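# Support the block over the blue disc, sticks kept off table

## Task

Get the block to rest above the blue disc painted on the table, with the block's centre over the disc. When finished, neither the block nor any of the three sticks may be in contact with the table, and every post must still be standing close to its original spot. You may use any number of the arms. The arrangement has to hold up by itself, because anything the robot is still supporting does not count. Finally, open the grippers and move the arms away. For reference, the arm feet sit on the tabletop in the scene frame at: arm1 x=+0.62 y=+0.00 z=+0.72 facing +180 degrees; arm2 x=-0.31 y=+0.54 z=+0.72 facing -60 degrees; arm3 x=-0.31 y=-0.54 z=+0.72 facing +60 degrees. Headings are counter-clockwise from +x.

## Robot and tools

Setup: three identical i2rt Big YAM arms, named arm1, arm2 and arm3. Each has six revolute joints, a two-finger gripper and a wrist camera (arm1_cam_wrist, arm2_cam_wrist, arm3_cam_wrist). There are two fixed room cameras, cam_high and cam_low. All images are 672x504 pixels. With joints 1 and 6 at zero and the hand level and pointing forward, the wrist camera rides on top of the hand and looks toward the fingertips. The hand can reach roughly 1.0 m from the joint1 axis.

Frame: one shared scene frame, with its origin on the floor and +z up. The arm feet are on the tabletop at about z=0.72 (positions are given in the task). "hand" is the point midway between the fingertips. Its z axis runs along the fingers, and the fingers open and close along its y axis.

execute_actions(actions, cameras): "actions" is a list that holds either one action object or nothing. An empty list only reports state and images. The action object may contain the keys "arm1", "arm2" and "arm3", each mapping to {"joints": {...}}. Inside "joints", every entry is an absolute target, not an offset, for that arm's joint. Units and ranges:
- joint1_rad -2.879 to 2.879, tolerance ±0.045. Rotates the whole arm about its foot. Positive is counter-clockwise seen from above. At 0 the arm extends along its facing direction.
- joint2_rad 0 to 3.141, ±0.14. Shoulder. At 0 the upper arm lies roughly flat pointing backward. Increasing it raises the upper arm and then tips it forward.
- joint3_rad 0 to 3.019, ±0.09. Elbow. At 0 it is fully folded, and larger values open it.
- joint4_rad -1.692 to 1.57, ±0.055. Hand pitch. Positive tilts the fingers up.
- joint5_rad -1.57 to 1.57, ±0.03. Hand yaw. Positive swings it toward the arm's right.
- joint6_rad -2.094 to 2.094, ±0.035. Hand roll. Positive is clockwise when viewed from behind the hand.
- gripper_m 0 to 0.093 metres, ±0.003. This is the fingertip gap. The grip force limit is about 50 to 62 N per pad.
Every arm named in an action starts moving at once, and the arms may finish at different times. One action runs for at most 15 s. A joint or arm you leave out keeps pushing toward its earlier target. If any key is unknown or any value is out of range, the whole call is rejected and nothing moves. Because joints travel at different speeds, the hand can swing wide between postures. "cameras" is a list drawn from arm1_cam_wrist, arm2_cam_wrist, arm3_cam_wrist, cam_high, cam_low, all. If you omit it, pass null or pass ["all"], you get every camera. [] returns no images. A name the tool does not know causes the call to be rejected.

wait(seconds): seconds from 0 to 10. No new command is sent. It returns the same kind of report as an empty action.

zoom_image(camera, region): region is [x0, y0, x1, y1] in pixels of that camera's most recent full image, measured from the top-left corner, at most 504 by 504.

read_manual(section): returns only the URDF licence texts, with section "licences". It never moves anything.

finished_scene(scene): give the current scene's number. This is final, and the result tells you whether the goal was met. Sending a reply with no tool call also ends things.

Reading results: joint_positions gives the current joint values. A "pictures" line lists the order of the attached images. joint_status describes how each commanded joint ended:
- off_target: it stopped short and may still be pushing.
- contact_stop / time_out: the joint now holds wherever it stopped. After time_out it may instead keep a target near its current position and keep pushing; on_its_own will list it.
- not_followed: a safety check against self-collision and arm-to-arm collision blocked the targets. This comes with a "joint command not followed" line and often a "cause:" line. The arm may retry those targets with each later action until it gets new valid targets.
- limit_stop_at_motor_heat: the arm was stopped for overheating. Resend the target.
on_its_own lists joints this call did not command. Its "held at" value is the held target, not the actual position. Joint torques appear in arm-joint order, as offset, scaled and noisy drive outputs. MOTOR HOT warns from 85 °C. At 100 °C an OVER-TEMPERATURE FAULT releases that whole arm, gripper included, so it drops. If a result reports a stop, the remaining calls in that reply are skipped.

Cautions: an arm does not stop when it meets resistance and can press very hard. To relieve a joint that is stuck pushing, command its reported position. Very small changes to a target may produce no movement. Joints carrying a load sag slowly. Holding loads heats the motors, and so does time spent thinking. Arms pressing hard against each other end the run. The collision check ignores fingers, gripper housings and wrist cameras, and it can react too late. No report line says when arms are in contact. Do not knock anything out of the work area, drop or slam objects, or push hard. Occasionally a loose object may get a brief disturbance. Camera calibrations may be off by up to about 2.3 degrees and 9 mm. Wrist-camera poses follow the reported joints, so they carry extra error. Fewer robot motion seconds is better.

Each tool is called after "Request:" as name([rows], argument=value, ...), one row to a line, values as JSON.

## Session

Request:
execute_actions(actions=[])

Scene clock: 0.00 s.
Joint torques (N m, as the arm reports them, + toward a larger angle): no reading
arm1.joint_positions: joint1_rad=-0.186 joint2_rad=+0.619 joint3_rad=+1.418 joint4_rad=-1.398 joint5_rad=-0.049 joint6_rad=-0.201 gripper_m=+0.095
arm1.joint_status: not commanded
arm1.hand: x=+0.4019 y=+0.0459 z=+1.2692 quat_wxyz=(-0.073, +0.884, +0.000, -0.461) (m; scene frame)
arm2.joint_positions: joint1_rad=-0.263 joint2_rad=+0.473 joint3_rad=+1.427 joint4_rad=-1.391 joint5_rad=+0.239 joint6_rad=-0.373 gripper_m=+0.095
arm2.joint_status: not commanded
arm2.hand: x=-0.3017 y=+0.3817 z=+1.3621 quat_wxyz=(-0.286, -0.423, -0.723, +0.465) (m; scene frame)
arm3.joint_positions: joint1_rad=+0.233 joint2_rad=+0.448 joint3_rad=+1.324 joint4_rad=-1.369 joint5_rad=-0.022 joint6_rad=-0.336 gripper_m=+0.095
arm3.joint_status: not commanded
arm3.hand: x=-0.2499 y=-0.3724 z=+1.2728 quat_wxyz=(-0.451, +0.613, -0.604, -0.238) (m; scene frame)
pictures: arm1_cam_wrist, arm2_cam_wrist, arm3_cam_wrist, cam_high, cam_low
camera_calibration (this result's frames):
arm1_cam_wrist: T_world_to_cam=[[0.0733387, 0.989869, 0.121572, -0.233907], [0.944047, -0.029601, -0.32848, 0.0469928], [-0.321554, 0.13886, -0.936654, 1.43439], [0, 0, 0, 1]] pos_world=[0.434023, 0.0337487, 1.3874]
arm2_cam_wrist: T_world_to_cam=[[-0.879301, -0.206563, 0.42914, -0.769591], [-0.39838, 0.812791, -0.425045, 0.155066], [-0.261003, -0.544704, -0.796979, 1.33763], [0, 0, 0, 1]] pos_world=[-0.265801, 0.44361, 1.46224]
arm3_cam_wrist: T_world_to_cam=[[0.95542, -0.149824, 0.254411, -0.136227], [-0.0325611, -0.909894, -0.413561, 0.182168], [0.293449, 0.386841, -0.87421, 1.45509], [0, 0, 0, 1]] pos_world=[-0.290908, -0.417544, 1.38205]
Images, in order (width x height): arm1_cam_wrist 672x504, arm2_cam_wrist 672x504, arm3_cam_wrist 672x504, cam_high 672x504, cam_low 672x504.

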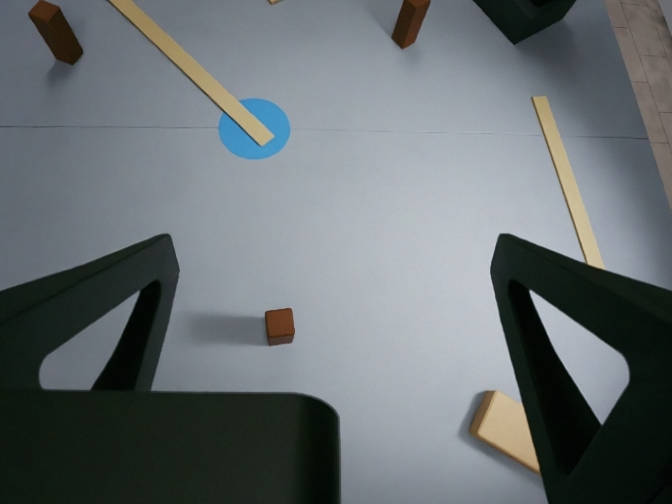

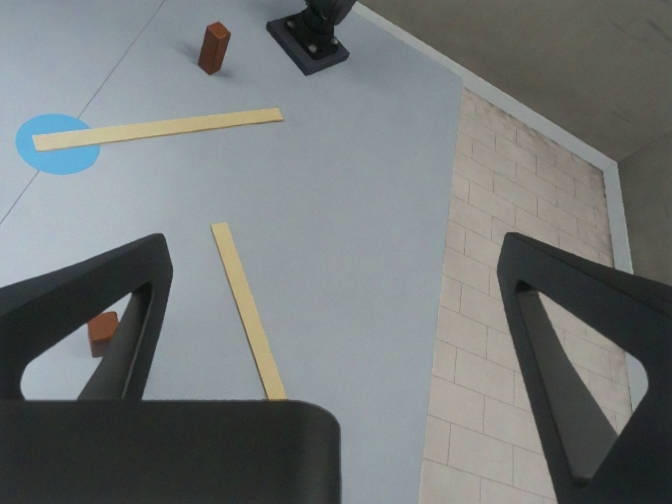

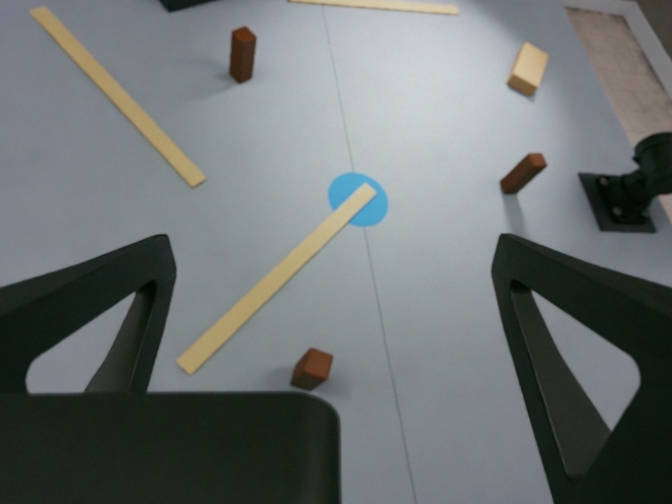

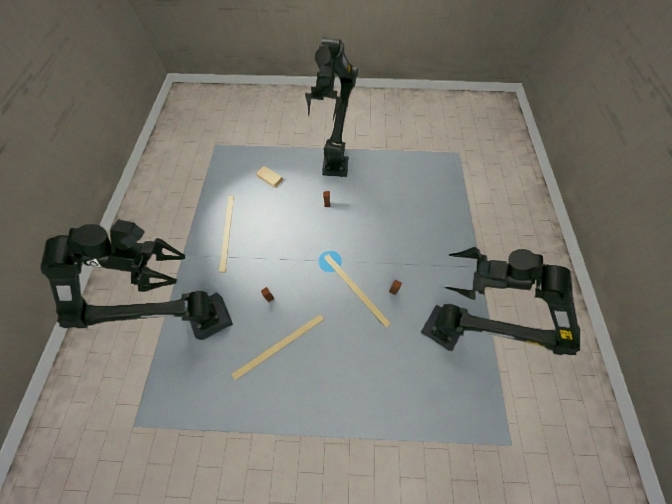

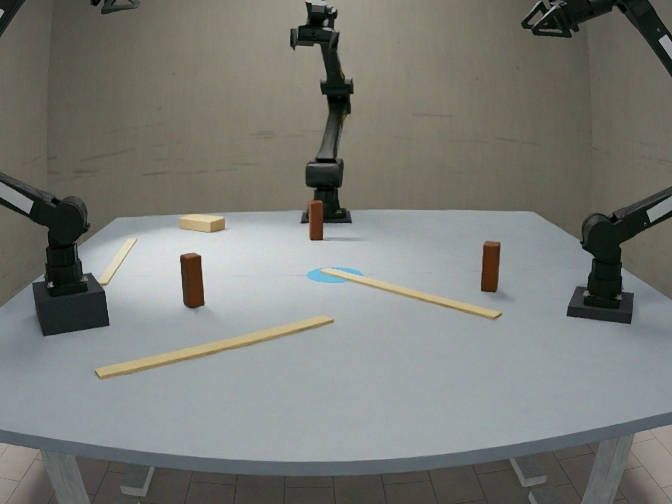

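Request:
zoom_image(camera="cam_high", region=[180, 130, 480, 400])

Request:
zoom_image(camera="cam_high", region=[200, 150, 360, 290])

Request:
zoom_image(camera="cam_high", region=[220, 240, 420, 390])

Region (180, 130, 480, 400) of cam_high's 672x504 image, scaled by 1.680, with more detail than that image has; it fills the top 454 rows of this view, and the rest is white.

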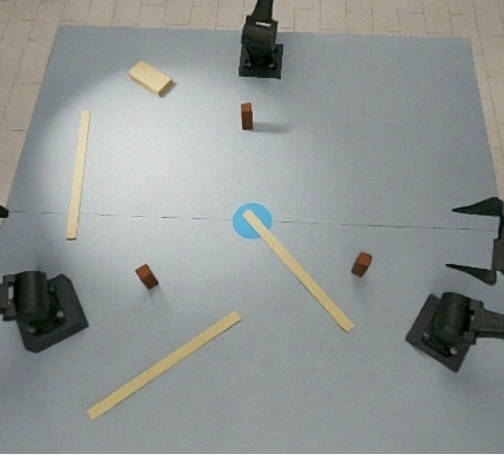

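Region (200, 150, 360, 290) of cam_high's 672x504 image, scaled by 3.150, with more detail than that image has; it fills the top 441 rows of this view, and the rest is white.

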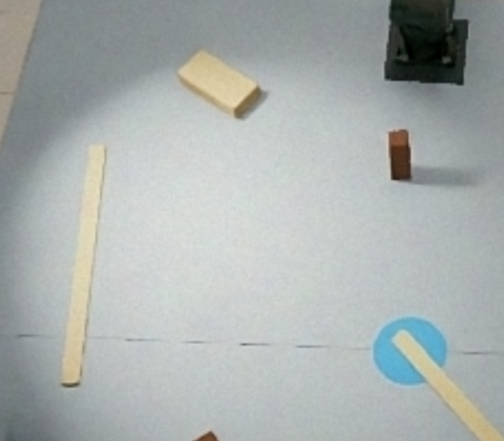

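Region (220, 240, 420, 390) of cam_high's 672x504 image, scaled by 2.520, with more detail than that image has; it fills the top 378 rows of this view, and the rest is white.

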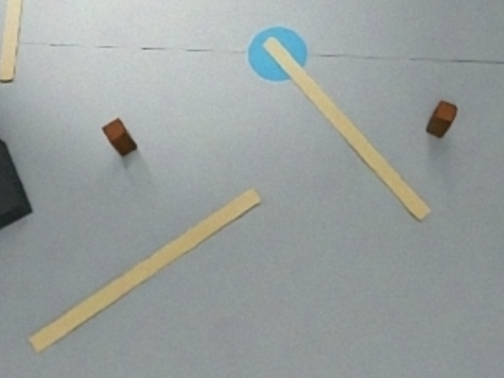

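Request:
execute_actions([
  {"arm1": {"joints": {"joint1_rad": -0.910, "joint2_rad": 2.21, "joint3_rad": 2.235, "joint4_rad": -1.52, "joint5_rad": 0.0, "joint6_rad": -1.075, "gripper_m": 0.065}}, "arm2": {"joints": {"joint1_rad": -1.055, "joint2_rad": 1.35, "joint3_rad": 0.76, "joint4_rad": -0.955, "joint5_rad": 0.0, "joint6_rad": -1.167, "gripper_m": 0.065}}, "arm3": {"joints": {"joint1_rad": 0.243, "joint2_rad": 1.39, "joint3_rad": 0.958, "joint4_rad": -1.095, "joint5_rad": 0.0, "joint6_rad": 0.51, "gripper_m": 0.065}}},
])

Scene clock: 6.30 s.
Joint torques (N m, as the arm reports them, + toward a larger angle): arm1=[  0.45 -21.56  13.85  -0.12  -0.01  -0.12] | arm2=[ 1.9  -8.7   8.84  0.43 -0.15 -0.18] | arm3=[ 0.54 -7.52  7.8   0.8   0.21  0.16]
arm1.joint_positions: joint1_rad=-0.912 joint2_rad=+2.201 joint3_rad=+2.206 joint4_rad=-1.506 joint5_rad=-0.003 joint6_rad=-1.065 gripper_m=+0.065
arm1.joint_status: all done
arm1.hand: x=+0.2126 y=+0.5691 z=+0.8765 quat_wxyz=(-0.024, +0.998, +0.058, -0.020) (m; scene frame)
arm2.joint_positions: joint1_rad=-1.054 joint2_rad=+1.344 joint3_rad=+0.748 joint4_rad=-0.967 joint5_rad=+0.001 joint6_rad=-1.158 gripper_m=+0.065
arm2.joint_status: all done
arm2.hand: x=-0.4649 y=+0.2565 z=+0.8459 quat_wxyz=(+0.002, -0.442, -0.897, +0.009) (m; scene frame)
arm3.joint_positions: joint1_rad=+0.234 joint2_rad=+1.384 joint3_rad=+0.945 joint4_rad=-1.106 joint5_rad=-0.003 joint6_rad=+0.495 gripper_m=+0.065
arm3.joint_status: all done
arm3.hand: x=-0.1905 y=-0.1858 z=+0.8457 quat_wxyz=(+0.001, +0.367, -0.930, -0.013) (m; scene frame)
pictures: arm1_cam_wrist, arm2_cam_wrist, arm3_cam_wrist, cam_high, cam_low
camera_calibration (this result's frames):
arm1_cam_wrist: T_world_to_cam=[[-0.105292, 0.993184, 0.0499987, -0.591351], [0.828159, 0.0597416, 0.5573, -0.690412], [0.550515, 0.100086, -0.828804, 0.67518], [0, 0, 0, 1]] pos_world=[0.13781, 0.56099, 0.973926]
arm2_cam_wrist: T_world_to_cam=[[-0.794776, -0.606578, 0.0198757, -0.229248], [-0.486754, 0.656652, 0.57609, -0.875513], [-0.362495, 0.448187, -0.817145, 0.530647], [0, 0, 0, 1]] pos_world=[-0.416003, 0.198021, 0.942546]
arm3_cam_wrist: T_world_to_cam=[[0.669848, -0.742277, -0.0181379, 0.00956578], [-0.604045, -0.558984, 0.568038, -0.696516], [-0.43178, -0.369543, -0.822803, 0.669919], [0, 0, 0, 1]] pos_world=[-0.137877, -0.134677, 0.947032]
Images, in order (width x height): arm1_cam_wrist 672x504, arm2_cam_wrist 672x504, arm3_cam_wrist 672x504, cam_high 672x504, cam_low 672x504.

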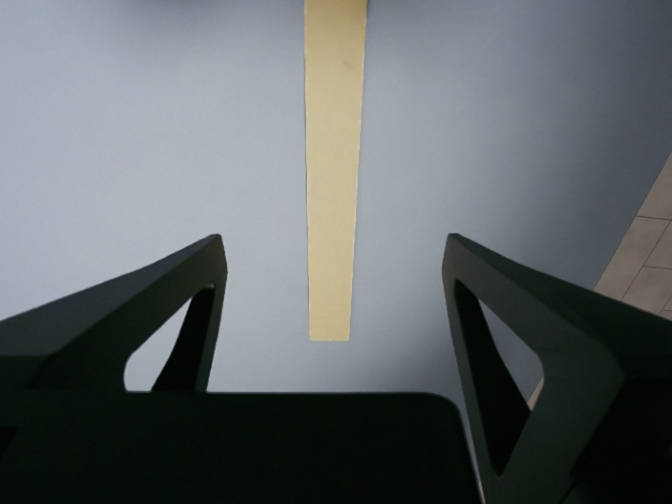

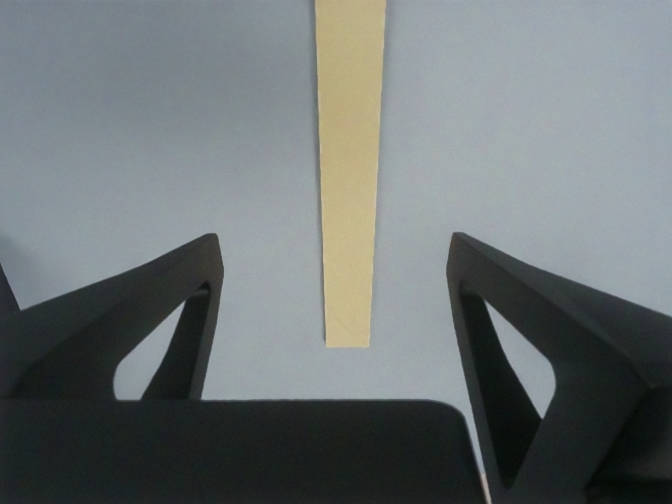

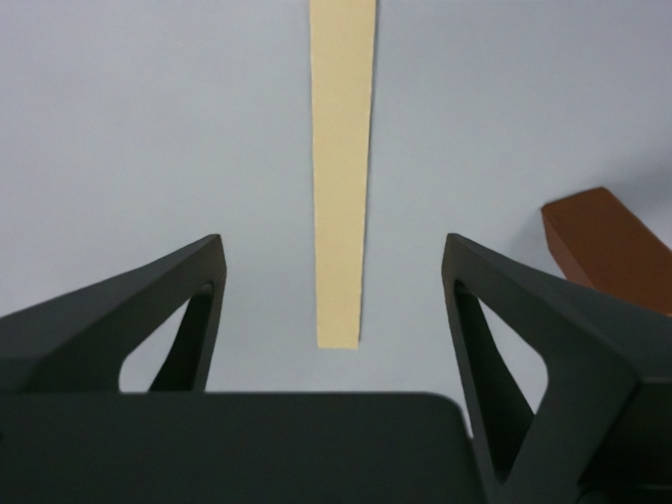

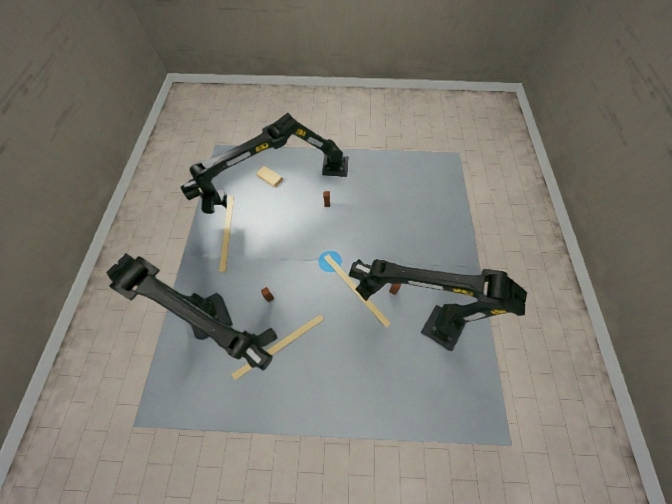

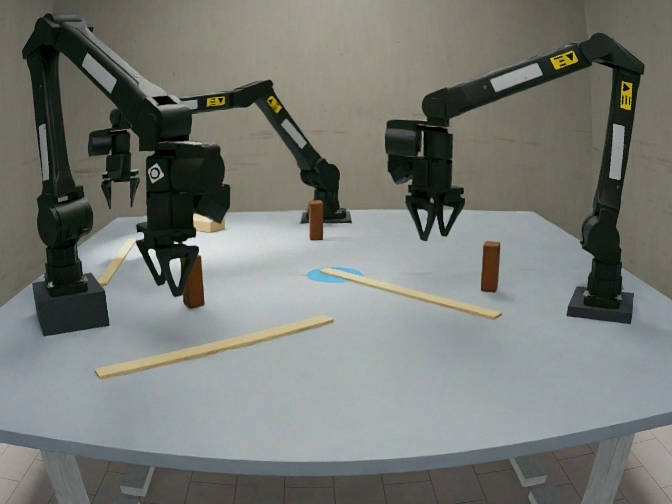

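Request:
execute_actions([
  {"arm1": {"joints": {"joint1_rad": -0.952, "joint2_rad": 2.32, "joint3_rad": 2.056, "joint4_rad": -1.283, "joint6_rad": -1.085}}, "arm2": {"joints": {"joint1_rad": -1.072, "joint2_rad": 1.647, "joint3_rad": 0.678, "joint4_rad": -0.595, "joint6_rad": -1.19}}, "arm3": {"joints": {"joint1_rad": 0.274, "joint2_rad": 1.58, "joint3_rad": 0.784, "joint4_rad": -0.749, "joint6_rad": 0.545}}},
])

Scene clock: 11.93 s.
Joint torques (N m, as the arm reports them, + toward a larger angle): arm1=[ -0.1  -20.96   9.88   0.95  -0.1   -0.1 ] | arm2=[  1.34 -10.92   5.39   0.54  -0.21  -0.19] | arm3=[ 0.2  -9.3   5.69  0.9   0.19  0.15]
arm1.joint_positions: joint1_rad=-0.947 joint2_rad=+2.295 joint3_rad=+2.062 joint4_rad=-1.297 joint5_rad=+0.000 joint6_rad=-1.076 gripper_m=+0.065
arm1.joint_status: all done
arm1.hand: x=+0.2300 y=+0.5878 z=+0.7593 quat_wxyz=(-0.013, +0.999, +0.046, -0.011) (m; scene frame)
arm2.joint_positions: joint1_rad=-1.065 joint2_rad=+1.644 joint3_rad=+0.676 joint4_rad=-0.607 joint5_rad=+0.002 joint6_rad=-1.180 gripper_m=+0.065
arm2.joint_status: all done
arm2.hand: x=-0.4747 y=+0.2470 z=+0.7344 quat_wxyz=(+0.002, -0.437, -0.899, +0.003) (m; scene frame)
arm3.joint_positions: joint1_rad=+0.269 joint2_rad=+1.583 joint3_rad=+0.779 joint4_rad=-0.762 joint5_rad=-0.003 joint6_rad=+0.530 gripper_m=+0.065
arm3.joint_status: all done
arm3.hand: x=-0.2074 y=-0.1914 z=+0.7262 quat_wxyz=(+0.008, +0.367, -0.930, -0.004) (m; scene frame)
pictures: arm1_cam_wrist, arm2_cam_wrist, arm3_cam_wrist, cam_high, cam_low
camera_calibration (this result's frames):
arm1_cam_wrist: T_world_to_cam=[[-0.0813527, 0.996316, 0.0271316, -0.592293], [0.819146, 0.0513289, 0.571284, -0.644201], [0.567787, 0.0687002, -0.820304, 0.57458], [0, 0, 0, 1]] pos_world=[0.153271, 0.583703, 0.855422]
arm2_cam_wrist: T_world_to_cam=[[-0.787871, -0.615772, 0.00917721, -0.227223], [-0.497253, 0.644879, 0.580405, -0.81502], [-0.363315, 0.452721, -0.814276, 0.436568], [0, 0, 0, 1]] pos_world=[-0.425681, 0.188028, 0.830614]
arm3_cam_wrist: T_world_to_cam=[[0.669989, -0.742334, -0.00742082, 0.00686767], [-0.600066, -0.547417, 0.583314, -0.650032], [-0.437076, -0.386361, -0.812213, 0.550241], [0, 0, 0, 1]] pos_world=[-0.154167, -0.138149, 0.826137]
Images, in order (width x height): arm1_cam_wrist 672x504, arm2_cam_wrist 672x504, arm3_cam_wrist 672x504, cam_high 672x504, cam_low 672x504.

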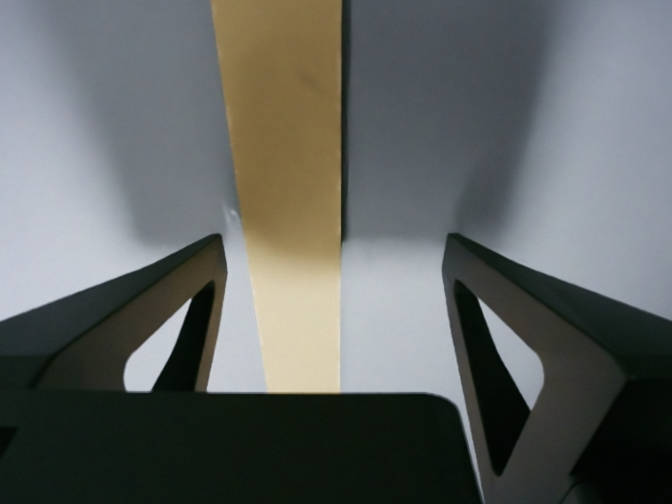

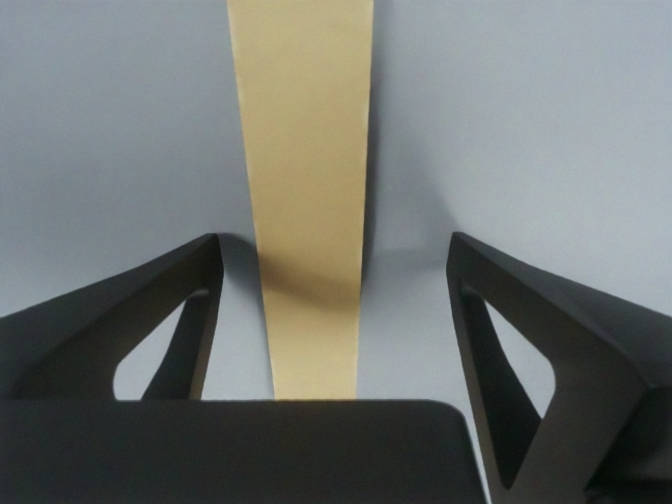

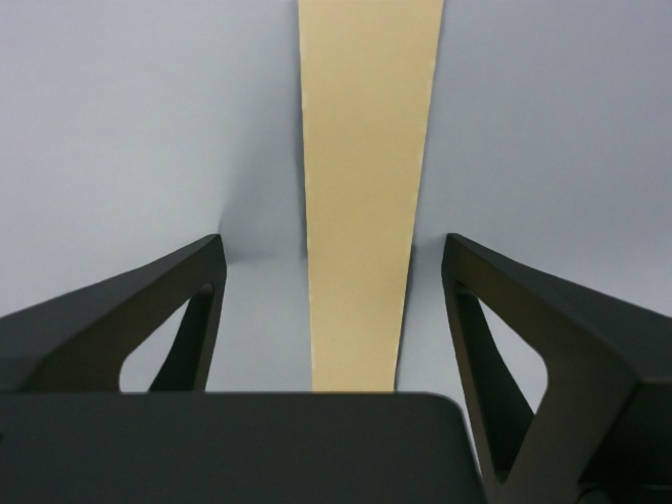

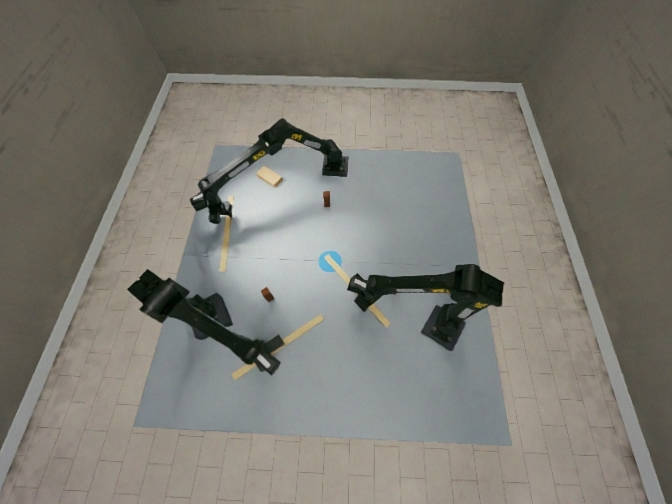

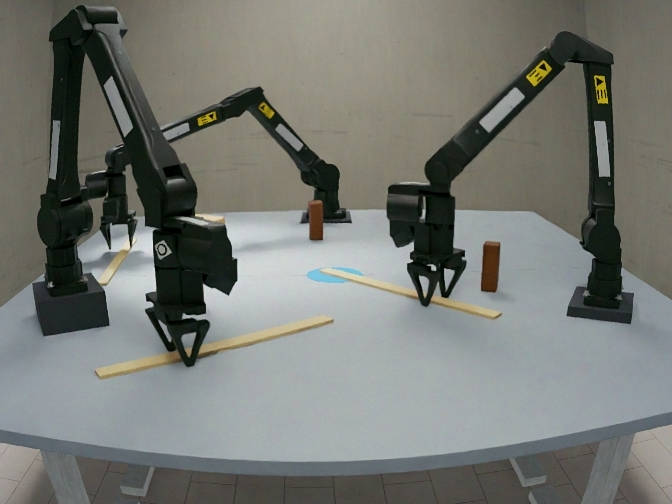

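Request:
zoom_image(camera="cam_low", region=[80, 190, 180, 290])

Request:
zoom_image(camera="cam_low", region=[120, 290, 260, 390])

Request:
zoom_image(camera="cam_low", region=[380, 230, 520, 330])

Region (80, 190, 180, 290) of cam_low's 672x504 image, scaled by 5.040, with more detail than that image has.

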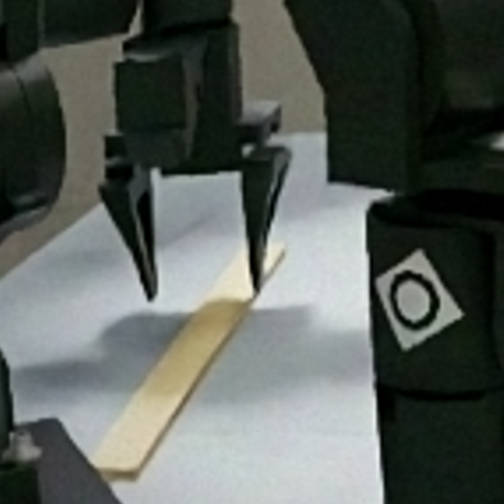

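Region (120, 290, 260, 390) of cam_low's 672x504 image, scaled by 3.600, with more detail than that image has; it fills the top 360 rows of this view, and the rest is white.

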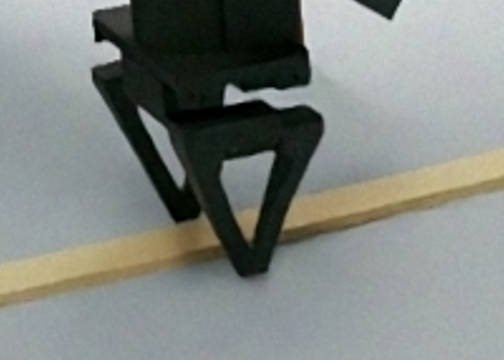

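Region (380, 230, 520, 330) of cam_low's 672x504 image, scaled by 3.600, with more detail than that image has; it fills the top 360 rows of this view, and the rest is white.

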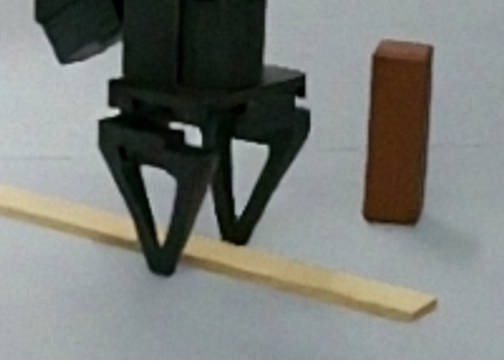

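Request:
execute_actions([
  {"arm1": {"joints": {"joint3_rad": 2.026, "gripper_m": 0.06}}, "arm2": {"joints": {"joint3_rad": 0.662, "gripper_m": 0.052}}, "arm3": {"joints": {"joint3_rad": 0.766, "gripper_m": 0.052}}},
], cameras=["arm1_cam_wrist", "arm2_cam_wrist", "arm3_cam_wrist", "cam_low"])

Scene clock: 15.10 s.
Joint torques (N m, as the arm reports them, + toward a larger angle): arm1=[ -0.24 -20.92   9.2    0.81  -0.1   -0.11] | arm2=[  1.5  -10.78   4.61   0.36  -0.17  -0.2 ] | arm3=[ 0.16 -8.78  4.44  0.87  0.    0.13]
arm1.joint_positions: joint1_rad=-0.947 joint2_rad=+2.295 joint3_rad=+2.038 joint4_rad=-1.296 joint5_rad=+0.000 joint6_rad=-1.076 gripper_m=+0.060
arm1.joint_status: all done
arm1.hand: x=+0.2342 y=+0.5815 z=+0.7504 quat_wxyz=(-0.004, +0.999, +0.046, -0.005) (m; scene frame)
arm2.joint_positions: joint1_rad=-1.065 joint2_rad=+1.643 joint3_rad=+0.670 joint4_rad=-0.606 joint5_rad=+0.002 joint6_rad=-1.181 gripper_m=+0.052
arm2.joint_status: all done
arm2.hand: x=-0.4733 y=+0.2496 z=+0.7331 quat_wxyz=(+0.002, -0.437, -0.900, +0.001) (m; scene frame)
arm3.joint_positions: joint1_rad=+0.269 joint2_rad=+1.583 joint3_rad=+0.777 joint4_rad=-0.762 joint5_rad=+0.002 joint6_rad=+0.531 gripper_m=+0.052
arm3.joint_status: all done
arm3.hand: x=-0.2071 y=-0.1927 z=+0.7255 quat_wxyz=(+0.006, +0.367, -0.930, -0.002) (m; scene frame)
pictures: arm1_cam_wrist, arm2_cam_wrist, arm3_cam_wrist, cam_low
camera_calibration (this result's frames):
arm1_cam_wrist: T_world_to_cam=[[-0.0824315, 0.996565, 0.00796255, -0.570846], [0.811854, 0.0625148, 0.580504, -0.65402], [0.578012, 0.0543163, -0.814218, 0.566717], [0, 0, 0, 1]] pos_world=[0.156343, 0.578989, 0.845638]
arm2_cam_wrist: T_world_to_cam=[[-0.787654, -0.616094, 0.00530067, -0.221449], [-0.498694, 0.642567, 0.581731, -0.816327], [-0.361807, 0.45556, -0.813364, 0.434268], [0, 0, 0, 1]] pos_world=[-0.424401, 0.190276, 0.829275]
arm3_cam_wrist: T_world_to_cam=[[0.669472, -0.742832, -0.00283719, 0.00209735], [-0.602488, -0.545213, 0.582882, -0.649925], [-0.43453, -0.388513, -0.812552, 0.549644], [0, 0, 0, 1]] pos_world=[-0.154139, -0.139246, 0.825449]
Images, in order (width x height): arm1_cam_wrist 672x504, arm2_cam_wrist 672x504, arm3_cam_wrist 672x504, cam_low 672x504.

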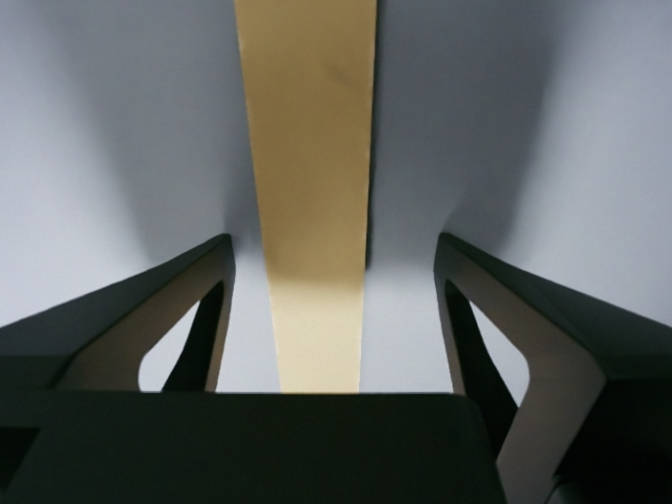

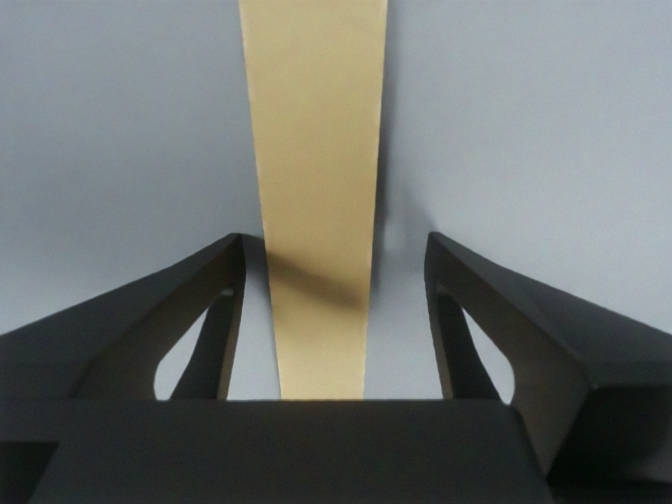

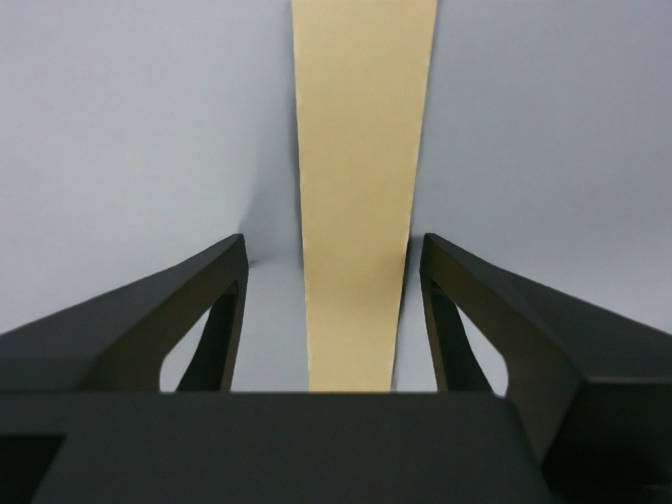

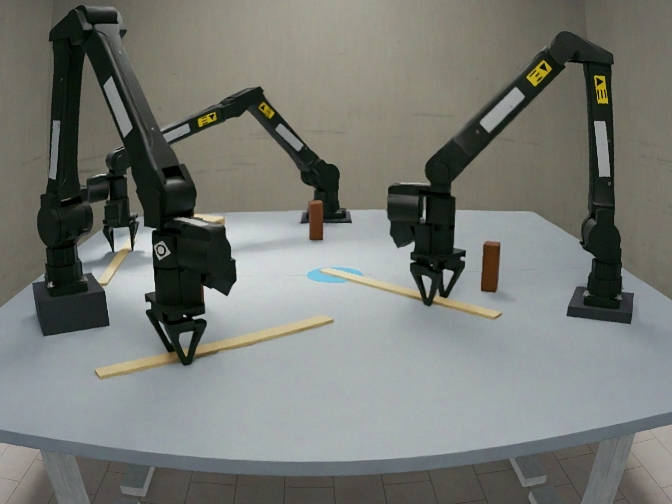

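Request:
execute_actions([
  {"arm1": {"joints": {"joint3_rad": 2.012, "gripper_m": 0.01}}, "arm2": {"joints": {"joint3_rad": 0.655, "gripper_m": 0.01}}, "arm3": {"joints": {"gripper_m": 0.01}}},
], cameras=["arm1_cam_wrist", "arm2_cam_wrist", "arm3_cam_wrist", "cam_low"])

Scene clock: 15.93 s.
Joint torques (N m, as the arm reports them, + toward a larger angle): arm1=[ -0.07 -20.85   8.23   0.78  -0.1   -0.1 ] | arm2=[  0.76 -10.61   4.28   0.29  -0.16  -0.16] | arm3=[-0.1  -9.05  4.46  0.73 -0.01  0.13]
arm1.joint_positions: joint1_rad=-0.947 joint2_rad=+2.294 joint3_rad=+2.034 joint4_rad=-1.294 joint5_rad=+0.000 joint6_rad=-1.077 gripper_m=+0.027
arm1.joint_status: gripper_m off_target (ended at +0.027, target +0.010); the others done
arm1.hand: x=+0.2348 y=+0.5806 z=+0.7490 quat_wxyz=(-0.003, +0.999, +0.046, -0.005) (m; scene frame)
arm2.joint_positions: joint1_rad=-1.065 joint2_rad=+1.642 joint3_rad=+0.666 joint4_rad=-0.603 joint5_rad=+0.001 joint6_rad=-1.181 gripper_m=+0.027
arm2.joint_status: gripper_m off_target (ended at +0.027, target +0.010); the others done
arm2.hand: x=-0.4726 y=+0.2507 z=+0.7327 quat_wxyz=(+0.001, -0.437, -0.900, +0.001) (m; scene frame)
arm3.joint_positions: joint1_rad=+0.269 joint2_rad=+1.583 joint3_rad=+0.776 joint4_rad=-0.759 joint5_rad=+0.002 joint6_rad=+0.531 gripper_m=+0.028
arm3.joint_status: gripper_m off_target (ended at +0.028, target +0.010)
arm3.hand: x=-0.2070 y=-0.1927 z=+0.7252 quat_wxyz=(+0.006, +0.366, -0.930, -0.003) (m; scene frame)
pictures: arm1_cam_wrist, arm2_cam_wrist, arm3_cam_wrist, cam_low
camera_calibration (this result's frames):
arm1_cam_wrist: T_world_to_cam=[[-0.0832117, 0.996514, 0.00596528, -0.568183], [0.811066, 0.0642458, 0.581416, -0.65511], [0.579006, 0.0532188, -0.813585, 0.565185], [0, 0, 0, 1]] pos_world=[0.156812, 0.578212, 0.844107]
arm2_cam_wrist: T_world_to_cam=[[-0.78742, -0.616395, 0.00515412, -0.219959], [-0.499133, 0.642485, 0.581446, -0.816375], [-0.361712, 0.45527, -0.813569, 0.433905], [0, 0, 0, 1]] pos_world=[-0.423731, 0.191383, 0.828824]
arm3_cam_wrist: T_world_to_cam=[[0.66889, -0.743353, -0.00362508, 0.00248067], [-0.603169, -0.545586, 0.581827, -0.649159], [-0.434481, -0.386992, -0.813304, 0.550274], [0, 0, 0, 1]] pos_world=[-0.154128, -0.139376, 0.825248]
Images, in order (width x height): arm1_cam_wrist 672x504, arm2_cam_wrist 672x504, arm3_cam_wrist 672x504, cam_low 672x504.

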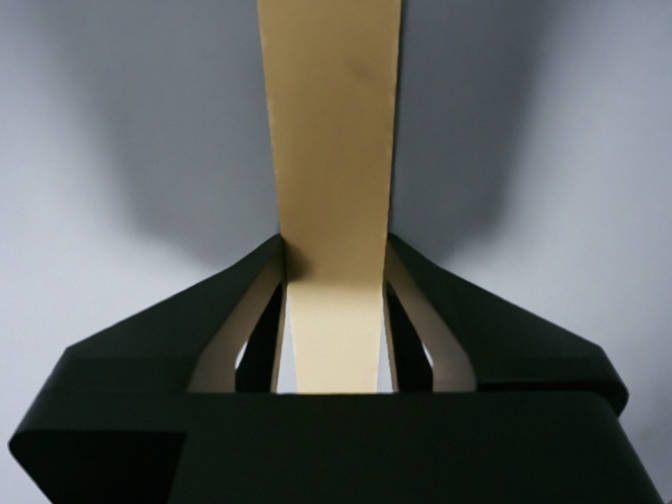

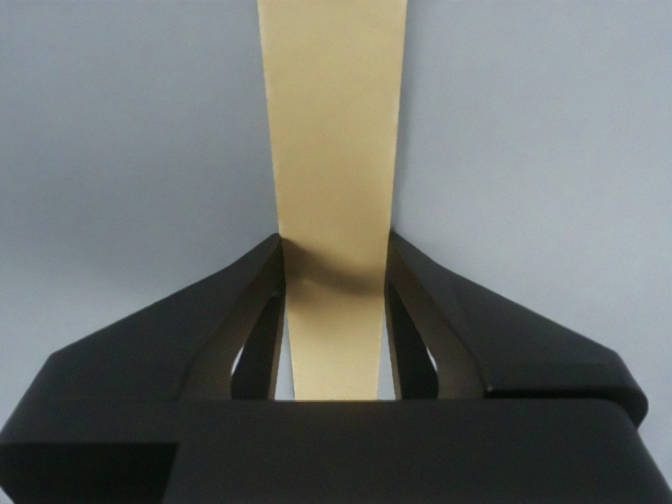

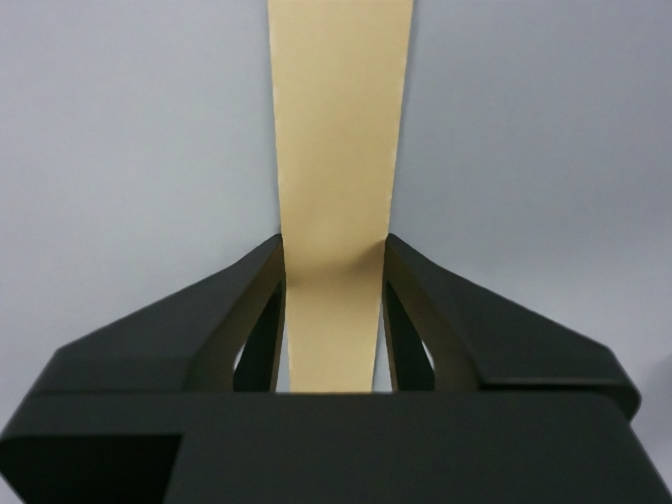

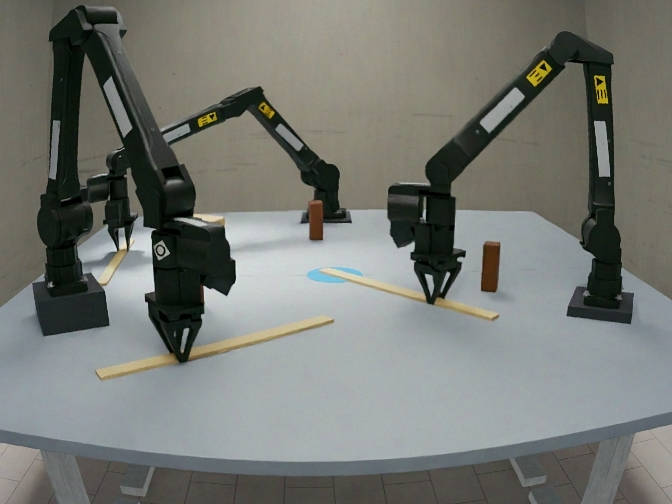

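Request:
execute_actions(actions=[], cameras=["cam_high", "cam_low"])

Request:
zoom_image(camera="cam_high", region=[180, 180, 280, 280])

Request:
zoom_image(camera="cam_low", region=[80, 210, 160, 290])

Request:
zoom_image(camera="cam_low", region=[90, 300, 350, 390])

Request:
zoom_image(camera="cam_low", region=[300, 230, 520, 330])

Scene clock: 23.60 s.
Joint torques (N m, as the arm reports them, + toward a larger angle): arm1=[ -0.07 -20.85   8.23   0.79  -0.1   -0.1 ] | arm2=[  1.37 -10.9    4.21   0.33  -0.2   -0.14] | arm3=[ 0.05 -8.98  4.51  0.78  0.    0.15]
arm1.joint_positions: joint1_rad=-0.947 joint2_rad=+2.294 joint3_rad=+2.034 joint4_rad=-1.294 joint5_rad=+0.000 joint6_rad=-1.077 gripper_m=+0.027
arm1.joint_status: gripper_m off_target (ended at +0.027, target +0.010); the others done
arm1.hand: x=+0.2348 y=+0.5806 z=+0.7490 quat_wxyz=(-0.003, +0.999, +0.046, -0.005) (m; scene frame)
arm2.joint_positions: joint1_rad=-1.065 joint2_rad=+1.642 joint3_rad=+0.666 joint4_rad=-0.603 joint5_rad=+0.001 joint6_rad=-1.181 gripper_m=+0.027
arm2.joint_status: gripper_m off_target (ended at +0.027, target +0.010); the others done
arm2.hand: x=-0.4726 y=+0.2507 z=+0.7327 quat_wxyz=(+0.001, -0.437, -0.900, +0.001) (m; scene frame)
arm3.joint_positions: joint1_rad=+0.269 joint2_rad=+1.583 joint3_rad=+0.776 joint4_rad=-0.759 joint5_rad=+0.002 joint6_rad=+0.531 gripper_m=+0.028
arm3.joint_status: gripper_m off_target (ended at +0.028, target +0.010)
arm3.hand: x=-0.2070 y=-0.1927 z=+0.7252 quat_wxyz=(+0.006, +0.366, -0.930, -0.003) (m; scene frame)
pictures: cam_high, cam_low
Images, in order (width x height): cam_high 672x504, cam_low 672x504.

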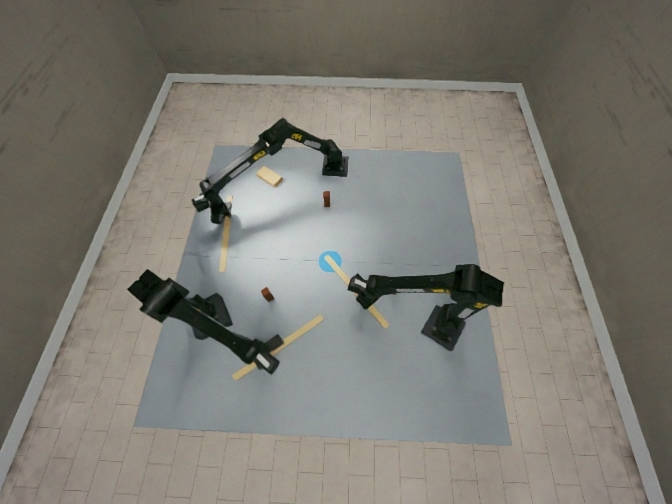

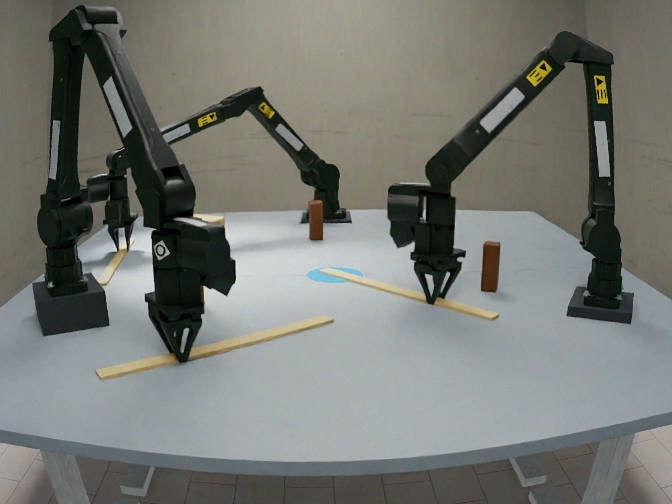

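Region (180, 180, 280, 280) of cam_high's 672x504 image, scaled by 5.040, with more detail than that image has.

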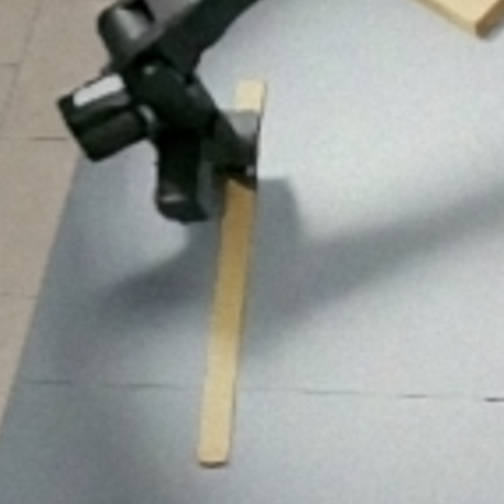

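Region (80, 210, 160, 290) of cam_low's 672x504 image, scaled by 6.300, with more detail than that image has.

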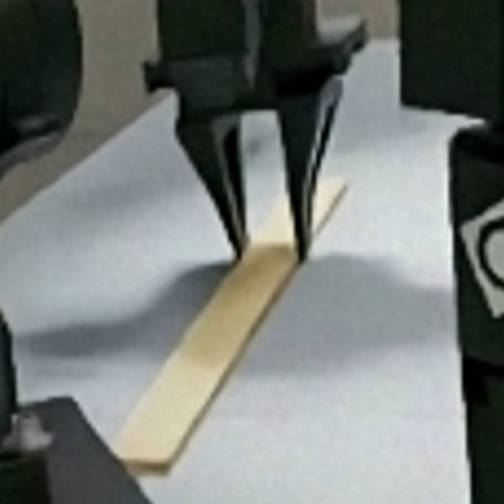

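Region (90, 300, 350, 390) of cam_low's 672x504 image, scaled by 1.938, with more detail than that image has; it fills the top 174 rows of this view, and the rest is white.

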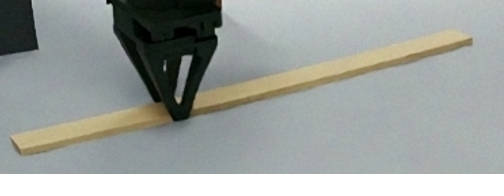

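Region (300, 230, 520, 330) of cam_low's 672x504 image, scaled by 2.291, with more detail than that image has; it fills the top 229 rows of this view, and the rest is white.

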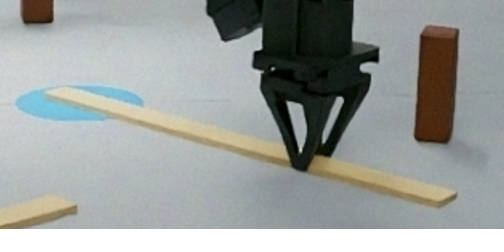

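Request:
execute_actions([
  {"arm1": {"joints": {"joint2_rad": 1.8}}, "arm2": {"joints": {"joint2_rad": 1.40, "joint3_rad": 0.964, "joint6_rad": -0.055}}, "arm3": {"joints": {"joint2_rad": 1.333, "joint3_rad": 1.02}}},
], cameras=["cam_high", "cam_low"])

Scene clock: 30.33 s.
Joint torques (N m, as the arm reports them, + toward a larger angle): arm1=[ -0.1  -18.48  11.89   1.63  -0.09  -0.06] | arm2=[  0.96 -12.21  10.09   1.04  -0.09   0.11] | arm3=[ 0.11 -7.6   9.26  1.26  0.    0.12]
arm1.joint_positions: joint1_rad=-0.947 joint2_rad=+1.807 joint3_rad=+2.010 joint4_rad=-1.293 joint5_rad=+0.000 joint6_rad=-1.077 gripper_m=+0.027
arm1.joint_status: all done
arm1.hand: x=+0.2527 y=+0.5564 z=+1.0653 quat_wxyz=(-0.200, +0.971, +0.045, -0.123) (m; scene frame)
arm2.joint_positions: joint1_rad=-1.065 joint2_rad=+1.398 joint3_rad=+0.957 joint4_rad=-0.597 joint5_rad=+0.001 joint6_rad=-0.065 gripper_m=+0.027
arm2.joint_status: all done
arm2.hand: x=-0.5526 y=+0.1084 z=+0.9336 quat_wxyz=(-0.127, -0.816, -0.512, +0.237) (m; scene frame)
arm3.joint_positions: joint1_rad=+0.269 joint2_rad=+1.323 joint3_rad=+1.000 joint4_rad=-0.753 joint5_rad=+0.002 joint6_rad=+0.531 gripper_m=+0.028
arm3.joint_status: all done
arm3.hand: x=-0.1714 y=-0.0825 z=+0.9147 quat_wxyz=(-0.144, +0.354, -0.904, -0.194) (m; scene frame)
pictures: cam_high, cam_low
Images, in order (width x height): cam_high 672x504, cam_low 672x504.

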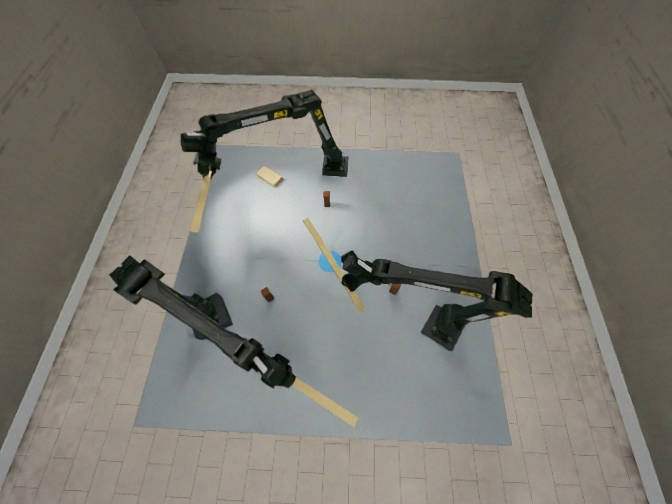

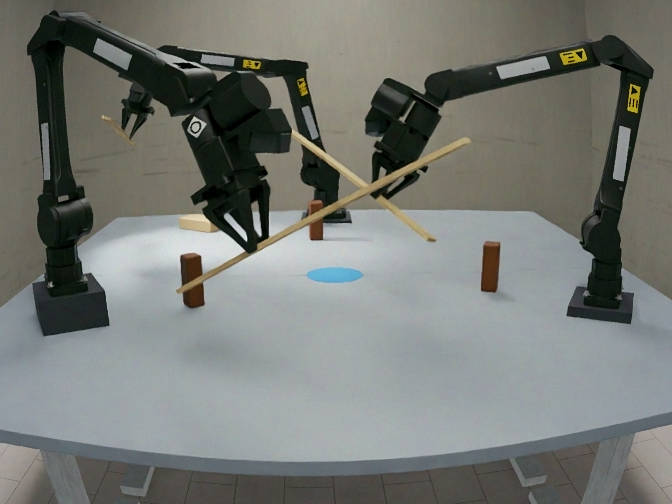

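Request:
execute_actions([
  {"arm1": {"joints": {"joint1_rad": -0.6, "joint2_rad": 1.245, "joint3_rad": 0.965, "joint4_rad": -1.023, "joint6_rad": -0.046}}, "arm2": {"joints": {"joint1_rad": -0.42, "joint3_rad": 0.928, "joint4_rad": -0.877}}, "arm3": {"joints": {"joint1_rad": -0.063, "joint3_rad": 0.975, "joint4_rad": -1.019, "joint6_rad": -0.079}}},
], cameras=["cam_high", "cam_low", "arm3_cam_wrist"])

Scene clock: 35.17 s.
Joint torques (N m, as the arm reports them, + toward a larger angle): arm1=[-0.34 -9.3  11.47  1.4   0.08  0.1 ] | arm2=[  1.86 -11.13   8.91   0.11  -0.04   0.03] | arm3=[ 0.32 -7.06  7.62  0.37  0.   -0.19]
arm1.joint_positions: joint1_rad=-0.593 joint2_rad=+1.255 joint3_rad=+0.958 joint4_rad=-1.038 joint5_rad=-0.003 joint6_rad=-0.056 gripper_m=+0.027
arm1.joint_status: all done
arm1.hand: x=+0.3036 y=+0.2321 z=+0.8875 quat_wxyz=(-0.034, +0.953, -0.281, -0.110) (m; scene frame)
arm2.joint_positions: joint1_rad=-0.417 joint2_rad=+1.398 joint3_rad=+0.926 joint4_rad=-0.867 joint5_rad=-0.001 joint6_rad=-0.062 gripper_m=+0.027
arm2.joint_status: all done
arm2.hand: x=-0.2536 y=+0.1213 z=+0.8935 quat_wxyz=(-0.085, -0.630, -0.768, +0.084) (m; scene frame)
arm3.joint_positions: joint1_rad=-0.071 joint2_rad=+1.325 joint3_rad=+0.972 joint4_rad=-1.012 joint5_rad=+0.000 joint6_rad=-0.064 gripper_m=+0.028
arm3.joint_status: all done
arm3.hand: x=-0.0696 y=-0.2100 z=+0.8784 quat_wxyz=(-0.086, +0.479, -0.872, -0.046) (m; scene frame)
pictures: arm3_cam_wrist, cam_high, cam_low
camera_calibration (this result's frames):
arm3_cam_wrist: T_world_to_cam=[[0.833745, -0.552139, 0.00337226, -0.0563289], [-0.506051, -0.761679, 0.404669, -0.547832], [-0.220865, -0.339098, -0.914457, 0.841692], [0, 0, 0, 1]] pos_world=[-0.0443665, -0.162958, 0.991572]
Images, in order (width x height): arm3_cam_wrist 672x504, cam_high 672x504, cam_low 672x504.

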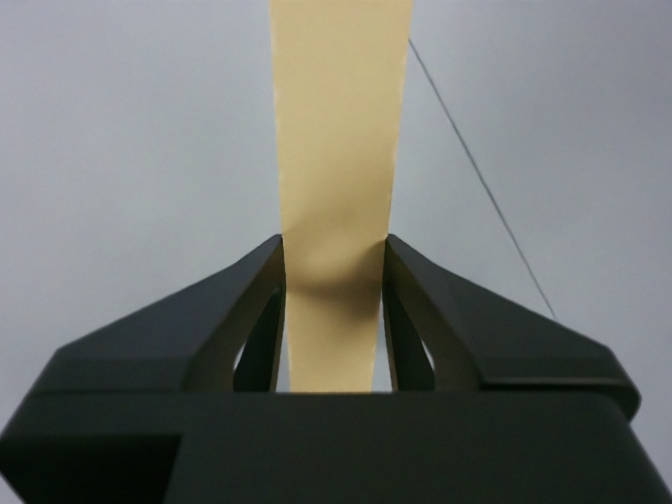

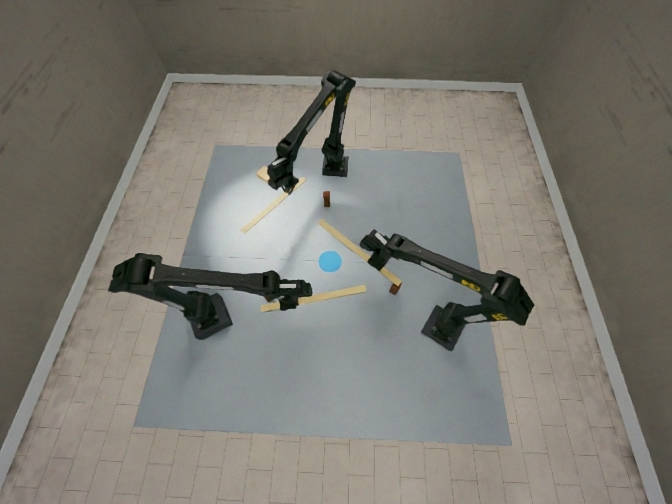

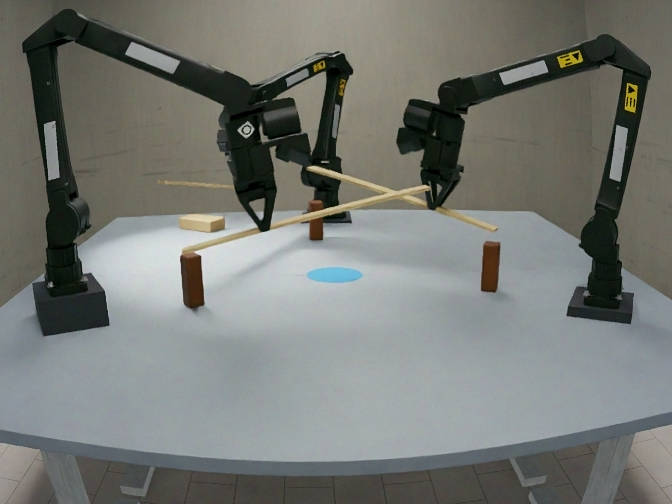

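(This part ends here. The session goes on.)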